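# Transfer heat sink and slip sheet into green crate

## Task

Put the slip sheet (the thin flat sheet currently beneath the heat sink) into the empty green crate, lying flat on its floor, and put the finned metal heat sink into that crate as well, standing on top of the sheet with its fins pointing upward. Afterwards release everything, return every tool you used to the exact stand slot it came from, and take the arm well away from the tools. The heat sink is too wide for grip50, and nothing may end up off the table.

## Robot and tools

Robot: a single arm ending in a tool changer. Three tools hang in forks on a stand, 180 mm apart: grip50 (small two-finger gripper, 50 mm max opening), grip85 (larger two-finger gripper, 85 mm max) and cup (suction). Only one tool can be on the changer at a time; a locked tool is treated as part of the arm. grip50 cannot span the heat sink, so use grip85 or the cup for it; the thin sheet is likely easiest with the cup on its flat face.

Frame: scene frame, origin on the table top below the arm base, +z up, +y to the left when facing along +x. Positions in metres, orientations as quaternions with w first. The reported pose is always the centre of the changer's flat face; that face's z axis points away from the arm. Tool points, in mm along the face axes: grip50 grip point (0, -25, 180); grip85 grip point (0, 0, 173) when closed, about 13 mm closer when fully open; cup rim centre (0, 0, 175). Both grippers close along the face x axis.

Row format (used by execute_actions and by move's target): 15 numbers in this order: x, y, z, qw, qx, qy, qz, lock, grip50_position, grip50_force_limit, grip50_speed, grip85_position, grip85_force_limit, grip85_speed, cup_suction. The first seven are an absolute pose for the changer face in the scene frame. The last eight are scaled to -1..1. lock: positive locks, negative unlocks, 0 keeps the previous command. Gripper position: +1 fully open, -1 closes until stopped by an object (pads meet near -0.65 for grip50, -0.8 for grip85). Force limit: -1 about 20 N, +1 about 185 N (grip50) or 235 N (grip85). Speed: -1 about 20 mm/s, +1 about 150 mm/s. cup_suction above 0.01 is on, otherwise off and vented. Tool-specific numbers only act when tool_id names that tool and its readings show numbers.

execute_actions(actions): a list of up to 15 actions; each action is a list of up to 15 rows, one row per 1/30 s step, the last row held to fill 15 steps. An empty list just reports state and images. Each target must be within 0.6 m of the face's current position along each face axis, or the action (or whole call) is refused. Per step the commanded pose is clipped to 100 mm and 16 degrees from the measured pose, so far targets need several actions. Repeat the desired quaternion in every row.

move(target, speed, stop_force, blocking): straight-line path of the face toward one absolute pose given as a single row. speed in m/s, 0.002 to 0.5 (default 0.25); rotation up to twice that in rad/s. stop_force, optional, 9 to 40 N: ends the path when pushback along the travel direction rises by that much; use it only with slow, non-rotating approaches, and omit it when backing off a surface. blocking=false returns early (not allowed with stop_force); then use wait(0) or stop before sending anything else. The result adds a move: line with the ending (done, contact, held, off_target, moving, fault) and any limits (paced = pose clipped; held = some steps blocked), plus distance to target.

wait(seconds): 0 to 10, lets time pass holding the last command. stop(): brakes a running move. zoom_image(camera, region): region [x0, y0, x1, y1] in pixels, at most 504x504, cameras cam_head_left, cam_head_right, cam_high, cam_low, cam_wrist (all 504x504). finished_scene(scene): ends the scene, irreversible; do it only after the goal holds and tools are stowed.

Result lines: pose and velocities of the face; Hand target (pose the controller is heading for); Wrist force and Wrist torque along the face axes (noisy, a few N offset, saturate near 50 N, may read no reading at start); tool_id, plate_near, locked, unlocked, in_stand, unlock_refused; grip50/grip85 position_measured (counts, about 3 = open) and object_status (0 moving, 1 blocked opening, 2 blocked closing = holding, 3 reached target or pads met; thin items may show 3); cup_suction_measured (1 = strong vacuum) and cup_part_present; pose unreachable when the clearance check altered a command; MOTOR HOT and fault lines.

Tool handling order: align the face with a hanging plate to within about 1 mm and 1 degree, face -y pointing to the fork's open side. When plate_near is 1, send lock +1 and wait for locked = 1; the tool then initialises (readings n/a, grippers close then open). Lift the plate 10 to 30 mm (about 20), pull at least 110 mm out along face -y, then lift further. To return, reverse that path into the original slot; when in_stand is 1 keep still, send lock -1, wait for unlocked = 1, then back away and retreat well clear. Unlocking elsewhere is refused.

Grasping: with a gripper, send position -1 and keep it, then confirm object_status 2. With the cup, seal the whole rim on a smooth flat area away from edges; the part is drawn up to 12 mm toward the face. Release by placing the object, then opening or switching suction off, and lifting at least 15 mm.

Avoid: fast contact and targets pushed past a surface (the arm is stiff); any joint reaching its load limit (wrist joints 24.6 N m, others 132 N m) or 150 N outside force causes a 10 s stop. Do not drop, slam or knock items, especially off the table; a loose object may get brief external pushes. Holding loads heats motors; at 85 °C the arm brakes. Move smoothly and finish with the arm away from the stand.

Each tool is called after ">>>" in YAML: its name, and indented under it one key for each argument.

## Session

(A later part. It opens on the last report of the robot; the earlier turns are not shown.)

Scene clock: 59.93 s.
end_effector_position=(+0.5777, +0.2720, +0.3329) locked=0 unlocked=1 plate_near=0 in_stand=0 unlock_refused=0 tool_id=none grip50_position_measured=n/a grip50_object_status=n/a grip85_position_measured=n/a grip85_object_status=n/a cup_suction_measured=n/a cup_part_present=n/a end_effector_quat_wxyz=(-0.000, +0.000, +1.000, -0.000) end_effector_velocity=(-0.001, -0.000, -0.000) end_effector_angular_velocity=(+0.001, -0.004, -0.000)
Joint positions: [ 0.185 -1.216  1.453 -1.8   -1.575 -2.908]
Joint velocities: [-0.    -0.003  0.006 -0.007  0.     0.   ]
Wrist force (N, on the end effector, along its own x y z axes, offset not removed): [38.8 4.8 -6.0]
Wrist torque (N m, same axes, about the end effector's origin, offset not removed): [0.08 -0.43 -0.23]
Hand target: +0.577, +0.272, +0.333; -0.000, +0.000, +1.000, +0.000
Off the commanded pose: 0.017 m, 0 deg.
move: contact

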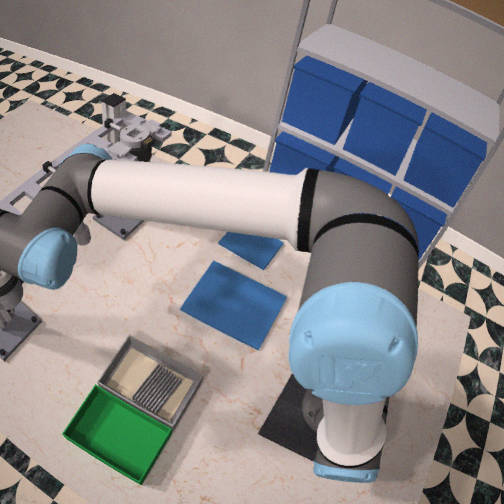

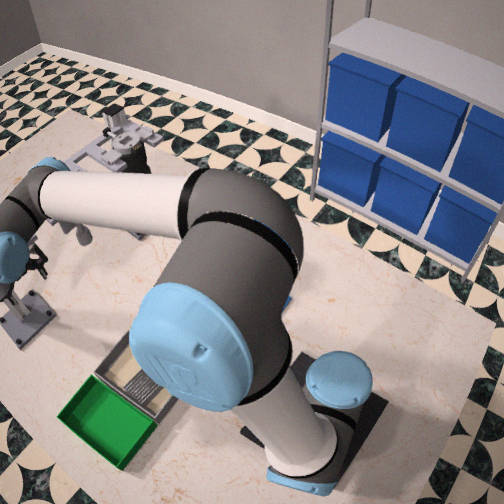

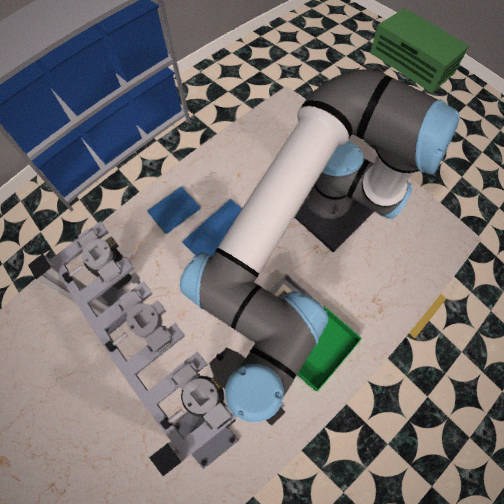

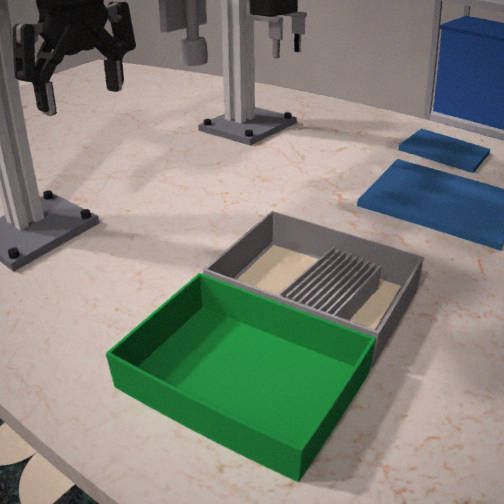

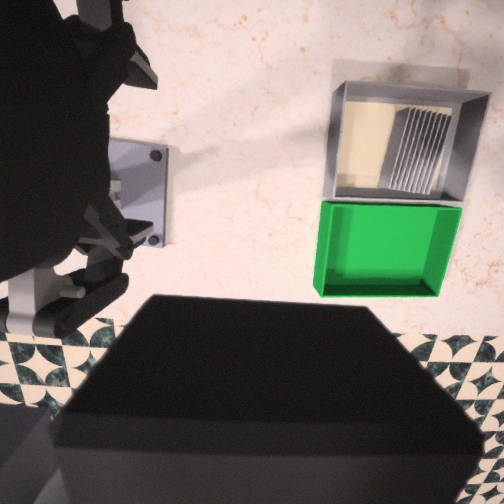

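>>> move:
  target: [0.53,0.27,0.333,0,0,1,0,0,0,0,0,0,0,0,0]
  speed: 0.1

>>> move:
  target: [0.535,-0.088,0.333,0,0,1,0,0,0,0,0,0,0,0,0]
  speed: 0.25

>>> move:
  target: [0.58,-0.088,0.333,0,0,1,0,0,0,0,0,0,0,0,0]
  speed: 0.004
  stop_force: 10

Scene clock: 67.27 s.
end_effector_position=(+0.5301, +0.2700, +0.3330) locked=0 unlocked=1 plate_near=0 in_stand=0 unlock_refused=0 tool_id=none grip50_position_measured=n/a grip50_object_status=n/a grip85_position_measured=n/a grip85_object_status=n/a cup_suction_measured=n/a cup_part_present=n/a end_effector_quat_wxyz=(+0.000, +0.000, +1.000, -0.000) end_effector_velocity=(-0.002, -0.000, -0.000) end_effector_angular_velocity=(-0.000, +0.000, +0.000)
Joint positions: [ 0.201 -1.318  1.589 -1.834 -1.576 -2.893]
Joint velocities: [ 0.    -0.003  0.004 -0.001  0.     0.   ]
Wrist force (N, on the end effector, along its own x y z axes, offset not removed): [0.0 0.1 -2.1]
Wrist torque (N m, same axes, about the end effector's origin, offset not removed): [0.02 0.05 -0.26]
Hand target: +0.530, +0.270, +0.333; +0.000, +0.000, +1.000, -0.000
Off the commanded pose: 0.000 m, 0 deg.
move: done

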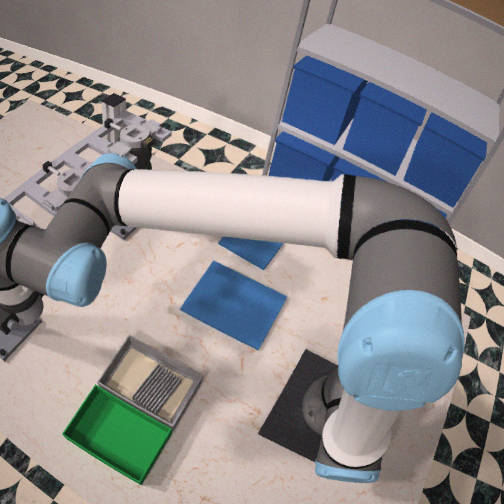

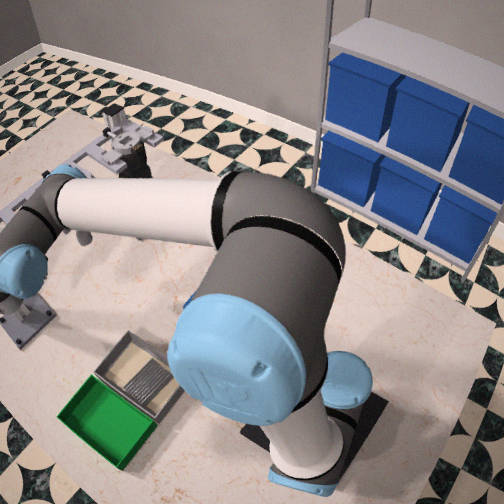

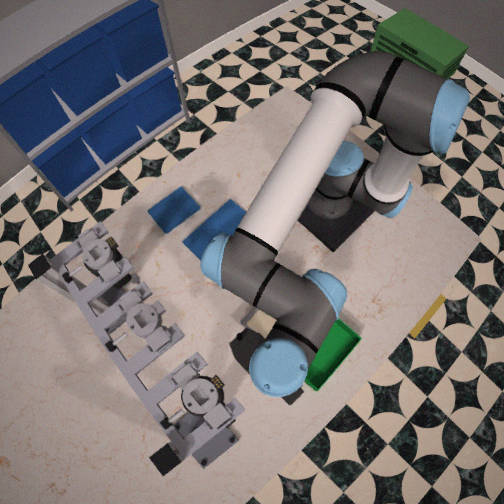

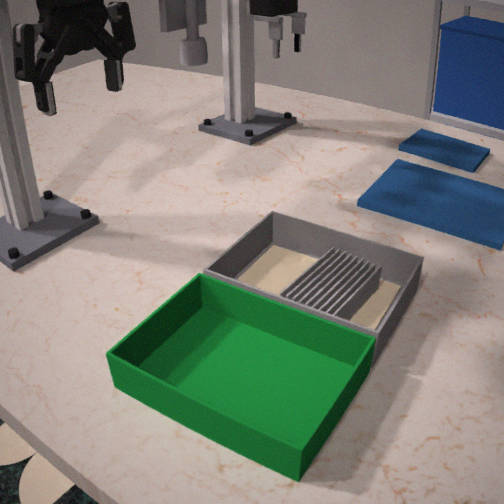

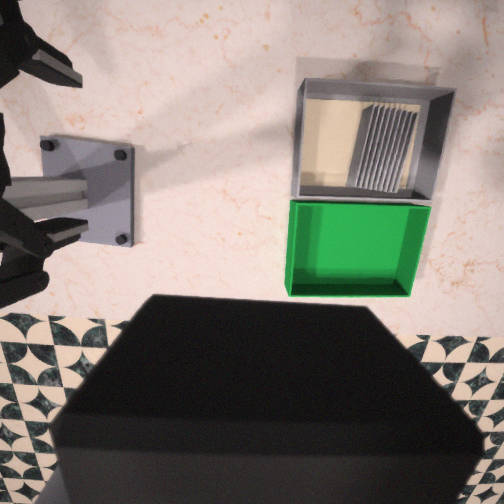

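Scene clock: 69.30 s.
end_effector_position=(+0.5348, -0.0877, +0.3330) locked=0 unlocked=1 plate_near=0 in_stand=0 unlock_refused=0 tool_id=none grip50_position_measured=n/a grip50_object_status=n/a grip85_position_measured=n/a grip85_object_status=n/a cup_suction_measured=n/a cup_part_present=n/a end_effector_quat_wxyz=(-0.000, +0.000, +1.000, +0.001) end_effector_velocity=(+0.000, -0.002, -0.000) end_effector_angular_velocity=(+0.001, -0.000, +0.000)
Joint positions: [-0.452 -1.447  1.739 -1.86  -1.578 -3.545]
Joint velocities: [-0.003  0.001 -0.001  0.     0.001 -0.003]
Wrist force (N, on the end effector, along its own x y z axes, offset not removed): [-0.5 -0.2 -1.4]
Wrist torque (N m, same axes, about the end effector's origin, offset not removed): [0.07 0.09 -0.21]
Hand target: +0.535, -0.088, +0.333; -0.000, -0.000, +1.000, +0.001
Off the commanded pose: 0.000 m, 0 deg.
move: done

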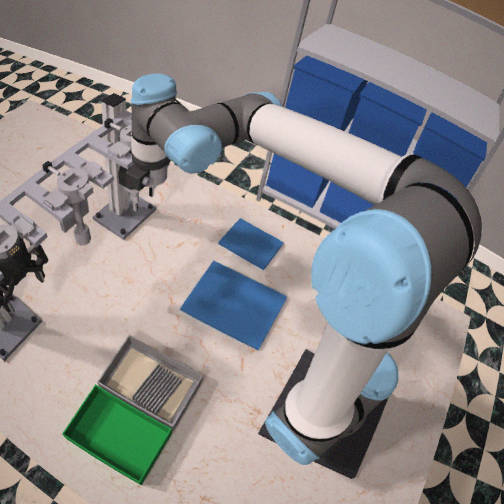

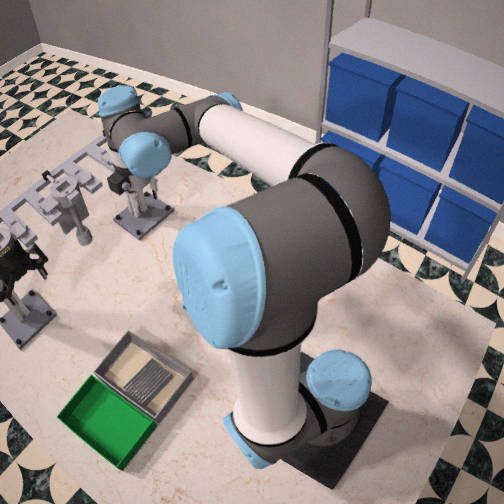

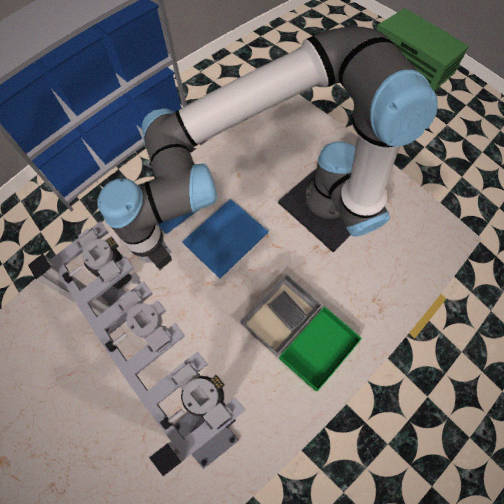

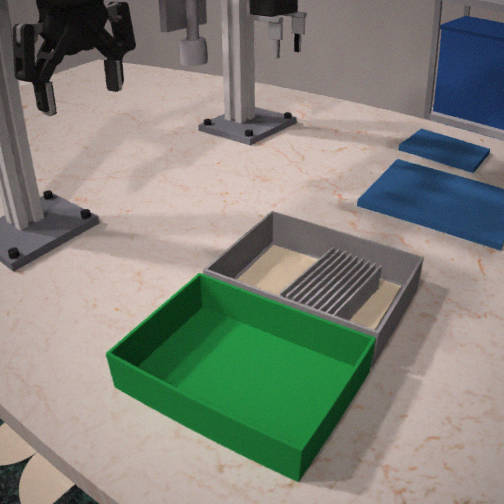

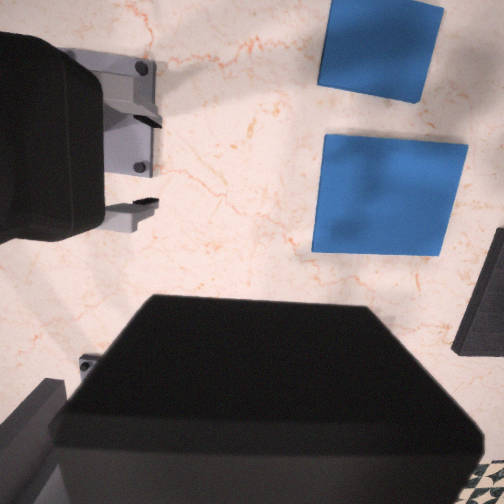

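Scene clock: 75.17 s.
end_effector_position=(+0.5568, -0.0878, +0.3329) locked=0 unlocked=1 plate_near=0 in_stand=0 unlock_refused=0 tool_id=none grip50_position_measured=n/a grip50_object_status=n/a grip85_position_measured=n/a grip85_object_status=n/a cup_suction_measured=n/a cup_part_present=n/a end_effector_quat_wxyz=(-0.000, +0.000, +1.000, +0.000) end_effector_velocity=(-0.000, +0.000, -0.000) end_effector_angular_velocity=(-0.000, -0.004, -0.000)
Joint positions: [-0.436 -1.395  1.68  -1.851 -1.579 -3.53 ]
Joint velocities: [-0.    -0.002  0.004 -0.006  0.001  0.   ]
Wrist force (N, on the end effector, along its own x y z axes, offset not removed): [43.9 0.6 -8.9]
Wrist torque (N m, same axes, about the end effector's origin, offset not removed): [0.10 -0.54 -0.17]
Hand target: +0.557, -0.088, +0.333; -0.000, +0.000, +1.000, +0.000
Off the commanded pose: 0.023 m, 0 deg.
move: contact

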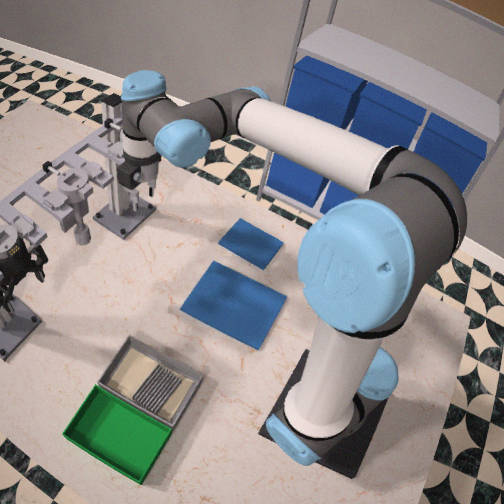

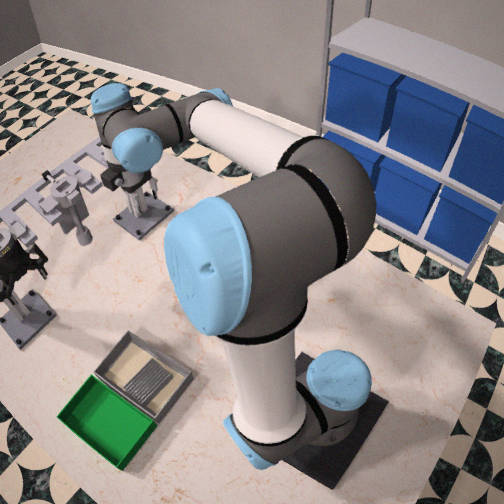

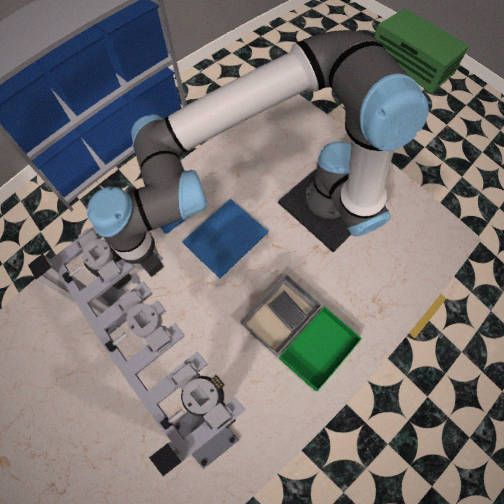

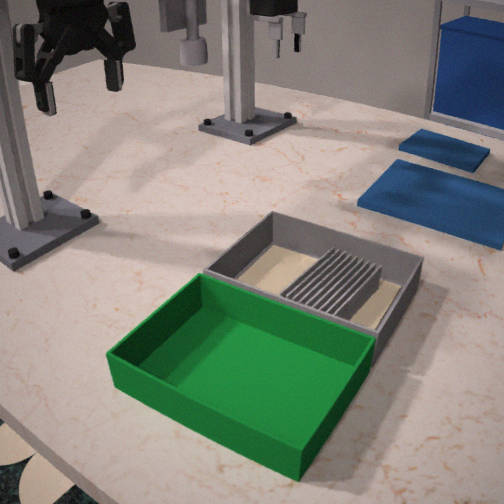

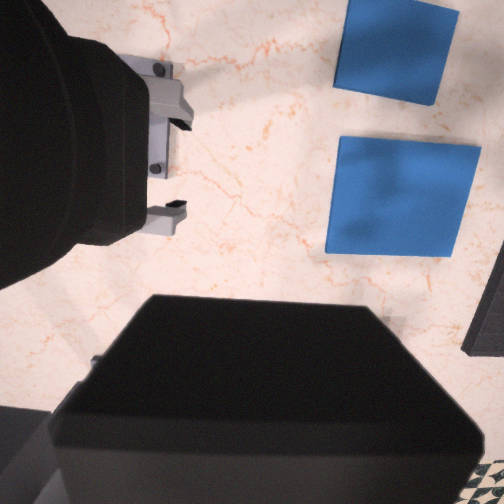

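>>> move:
  target: [0.52,-0.05,0.40,0,0,1,0,0,0,0,0,0,0,0,0]
  speed: 0.15

>>> move:
  target: [0.6504,0.2077,0.40,0,0.7273,0.6863,0,0,0,0,0,0,0,0,0]
  speed: 0.3

>>> move:
  target: [0.6504,0.2077,0.38,0,0.7273,0.6863,0,0,0,0,0,0,0,0,0]
  speed: 0.02

>>> move:
  target: [0.6504,0.2077,0.355,0,0.7273,0.6863,0,0,0,0,0,0,0,0,0]
  speed: 0.004
  stop_force: 10

Scene clock: 84.93 s.
end_effector_position=(+0.5202, -0.0501, +0.3998) locked=0 unlocked=1 plate_near=0 in_stand=0 unlock_refused=0 tool_id=none grip50_position_measured=n/a grip50_object_status=n/a grip85_position_measured=n/a grip85_object_status=n/a cup_suction_measured=n/a cup_part_present=n/a end_effector_quat_wxyz=(+0.000, +0.000, +1.000, -0.000) end_effector_velocity=(-0.001, +0.001, +0.001) end_effector_angular_velocity=(+0.000, +0.001, +0.000)
Joint positions: [-0.393 -1.524  1.651 -1.693 -1.579 -3.487]
Joint velocities: [ 0.001 -0.002 -0.001  0.005  0.     0.001]
Wrist force (N, on the end effector, along its own x y z axes, offset not removed): [1.3 -1.2 -2.4]
Wrist torque (N m, same axes, about the end effector's origin, offset not removed): [-0.01 -0.08 -0.15]
Hand target: +0.520, -0.050, +0.400; -0.000, -0.000, +1.000, -0.000
Off the commanded pose: 0.000 m, 0 deg.
move: done

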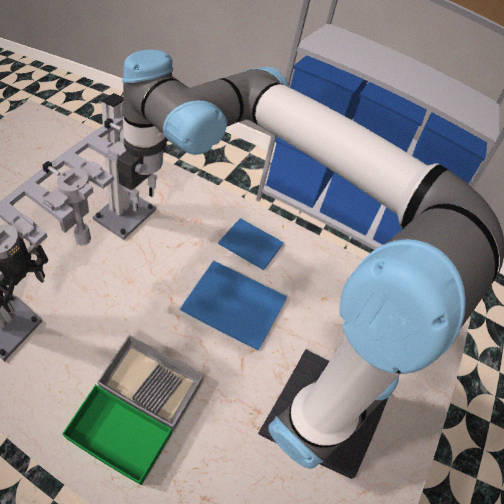

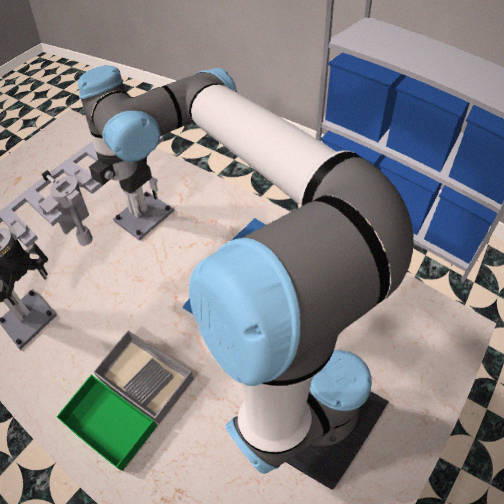

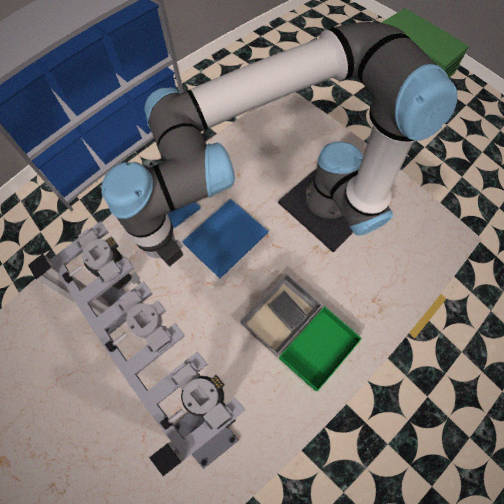

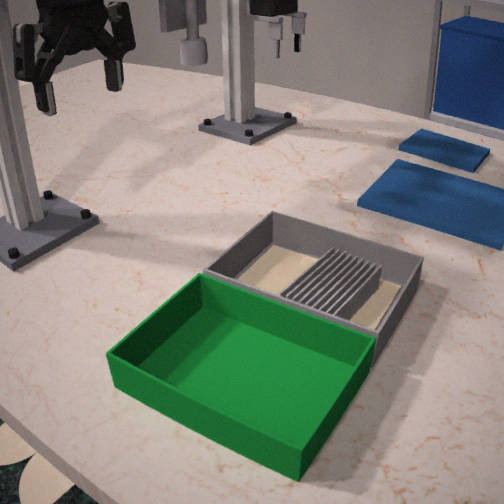

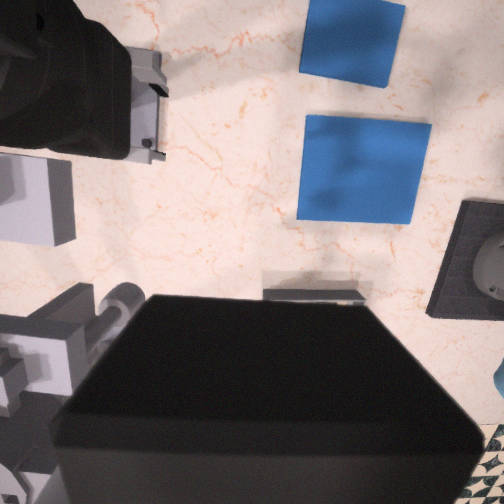

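Scene clock: 88.20 s.
end_effector_position=(+0.6505, +0.2075, +0.3999) locked=0 unlocked=1 plate_near=0 in_stand=0 unlock_refused=0 tool_id=none grip50_position_measured=n/a grip50_object_status=n/a grip85_position_measured=n/a grip85_object_status=n/a cup_suction_measured=n/a cup_part_present=n/a end_effector_quat_wxyz=(+0.000, +0.727, +0.687, -0.000) end_effector_velocity=(+0.001, +0.001, +0.000) end_effector_angular_velocity=(-0.001, +0.002, -0.011)
Joint positions: [ 0.069 -1.128  1.155 -1.592 -1.577 -1.397]
Joint velocities: [ 0.002  0.004 -0.007  0.005 -0.001  0.013]
Wrist force (N, on the end effector, along its own x y z axes, offset not removed): [1.0 1.7 -2.0]
Wrist torque (N m, same axes, about the end effector's origin, offset not removed): [0.09 -0.04 -0.23]
Hand target: +0.651, +0.208, +0.400; +0.000, +0.727, +0.686, -0.000
Off the commanded pose: 0.000 m, 0 deg.
move: done

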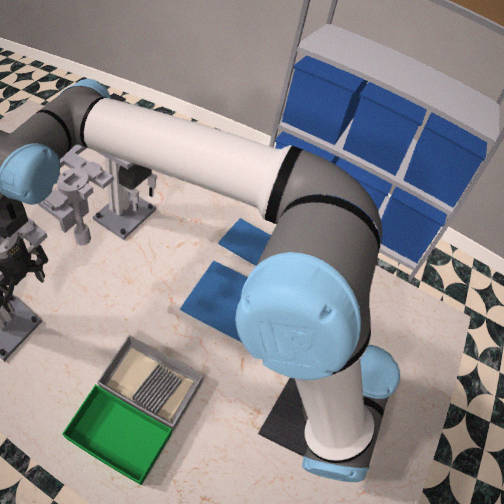

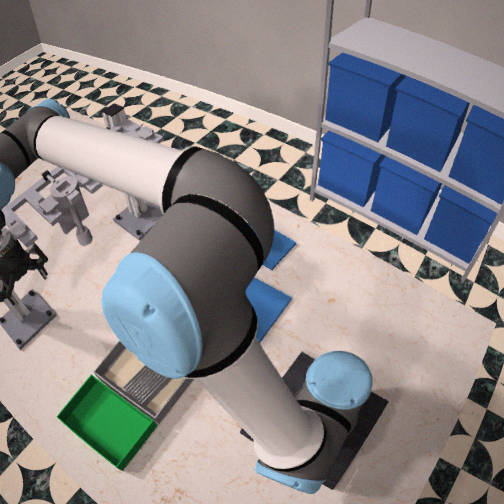

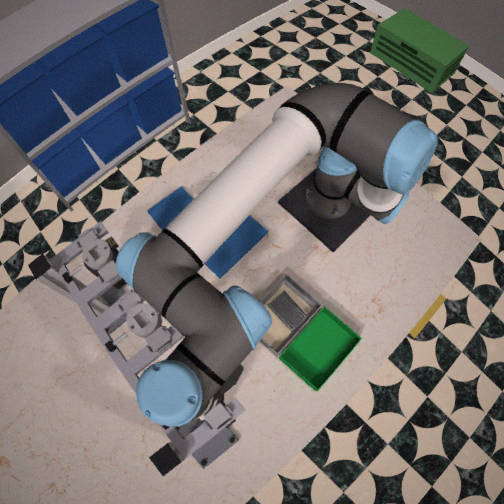

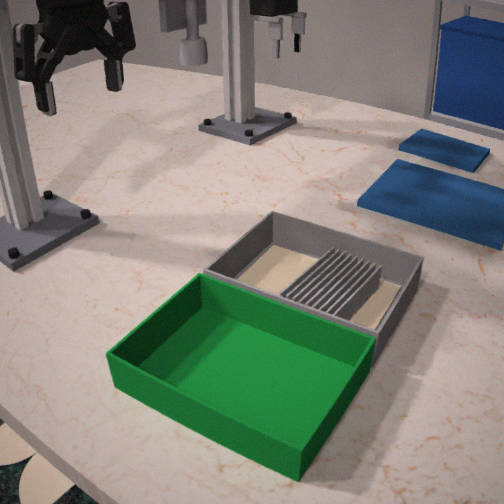

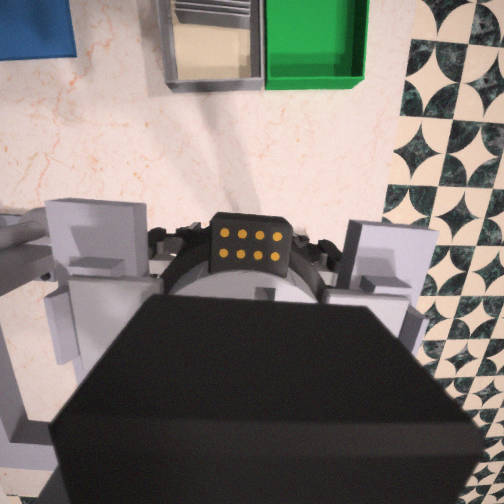

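Scene clock: 89.50 s.
end_effector_position=(+0.6504, +0.2077, +0.3802) locked=0 unlocked=1 plate_near=0 in_stand=0 unlock_refused=0 tool_id=none grip50_position_measured=n/a grip50_object_status=n/a grip85_position_measured=n/a grip85_object_status=n/a cup_suction_measured=n/a cup_part_present=n/a end_effector_quat_wxyz=(-0.000, +0.727, +0.686, -0.000) end_effector_velocity=(-0.000, -0.000, -0.002) end_effector_angular_velocity=(+0.001, -0.001, +0.000)
Joint positions: [ 0.069 -1.126  1.203 -1.641 -1.576 -1.396]
Joint velocities: [-0.    -0.     0.005 -0.005  0.    -0.   ]
Wrist force (N, on the end effector, along its own x y z axes, offset not removed): [-1.0 1.4 -2.8]
Wrist torque (N m, same axes, about the end effector's origin, offset not removed): [0.19 0.06 -0.09]
Hand target: +0.650, +0.208, +0.380; -0.000, +0.727, +0.686, -0.000
Off the commanded pose: 0.000 m, 0 deg.
move: done

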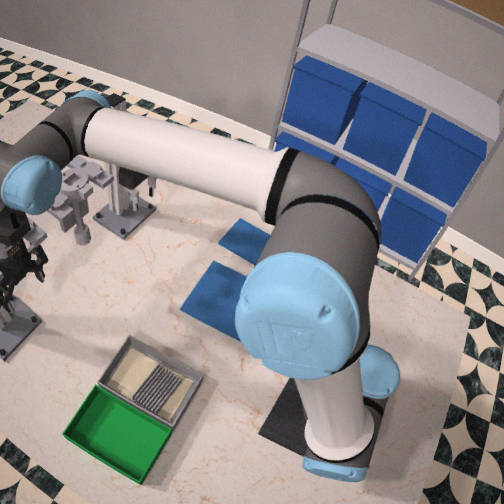

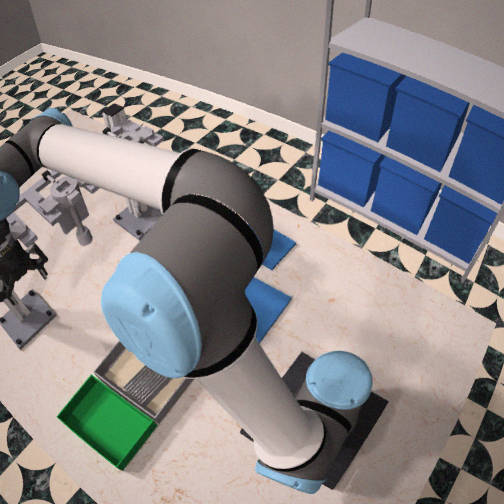

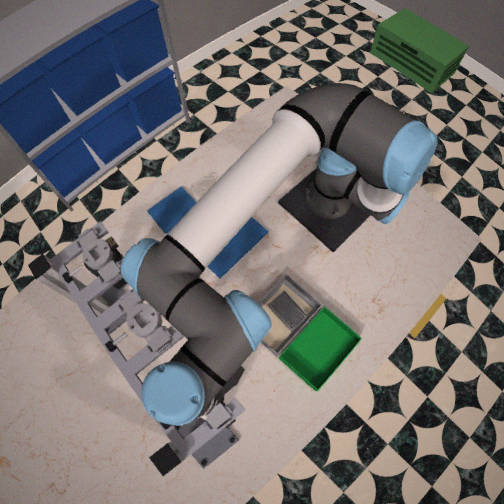

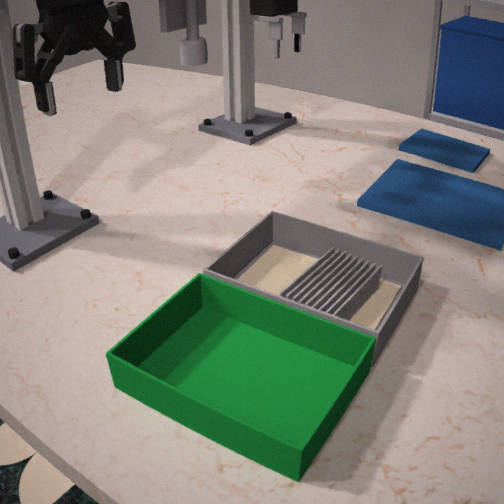

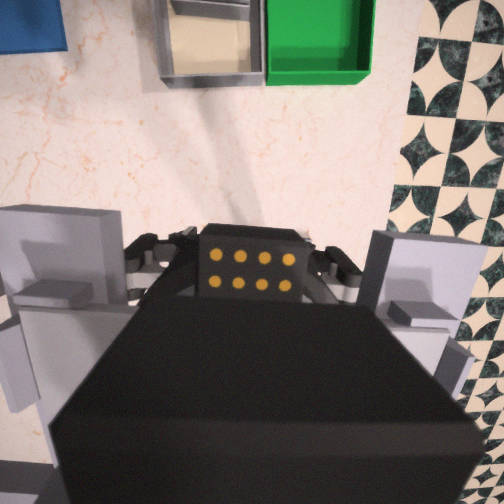

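Scene clock: 95.03 s.
end_effector_position=(+0.6504, +0.2077, +0.3596) locked=0 unlocked=1 plate_near=1 in_stand=1 unlock_refused=0 tool_id=none grip50_position_measured=n/a grip50_object_status=n/a grip85_position_measured=n/a grip85_object_status=n/a cup_suction_measured=n/a cup_part_present=n/a end_effector_quat_wxyz=(+0.000, +0.727, +0.686, +0.000) end_effector_velocity=(-0.000, +0.000, +0.001) end_effector_angular_velocity=(+0.000, +0.002, +0.001)
Joint positions: [ 0.069 -1.121  1.249 -1.692 -1.576 -1.396]
Joint velocities: [-0.    -0.    -0.003  0.006  0.    -0.001]
Wrist force (N, on the end effector, along its own x y z axes, offset not removed): [-0.3 1.4 -21.2]
Wrist torque (N m, same axes, about the end effector's origin, offset not removed): [0.66 -0.25 -0.24]
Hand target: +0.650, +0.208, +0.360; +0.000, +0.727, +0.686, +0.000
Off the commanded pose: 0.005 m, 0 deg.
move: contact

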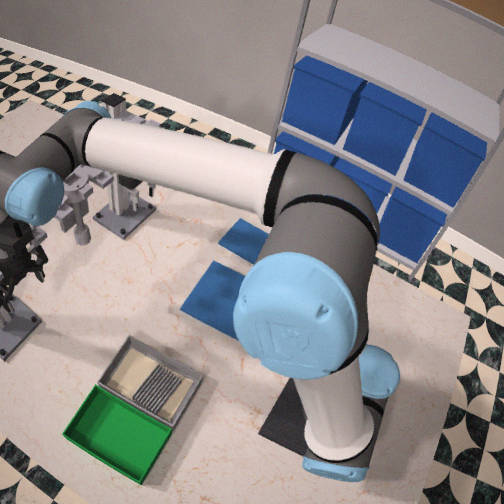

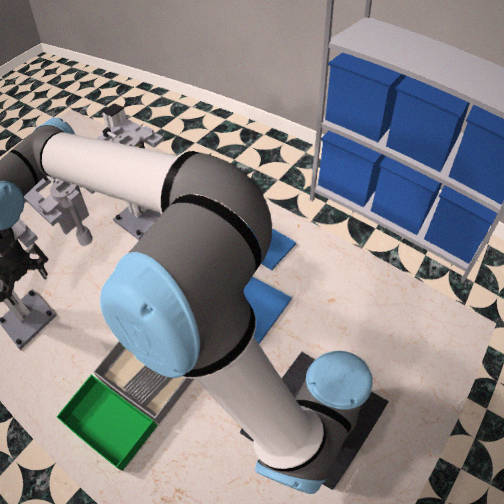

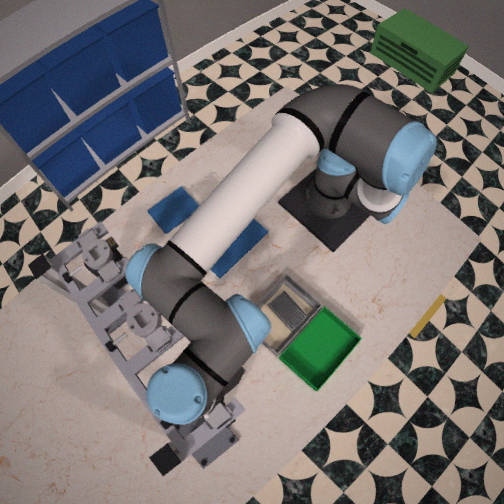

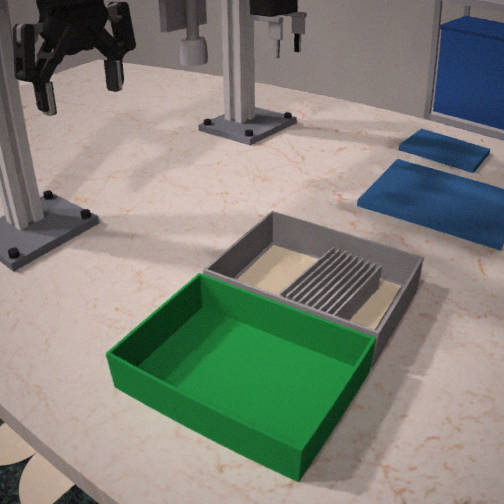

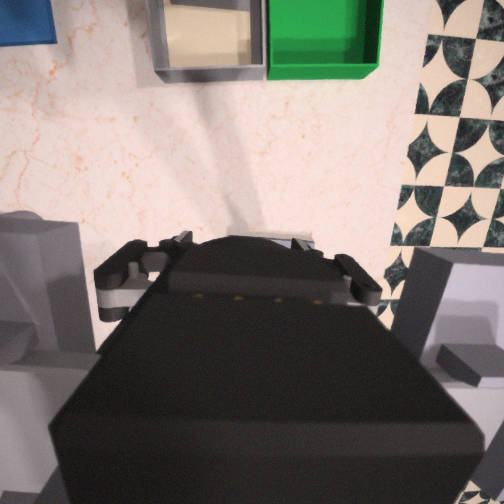

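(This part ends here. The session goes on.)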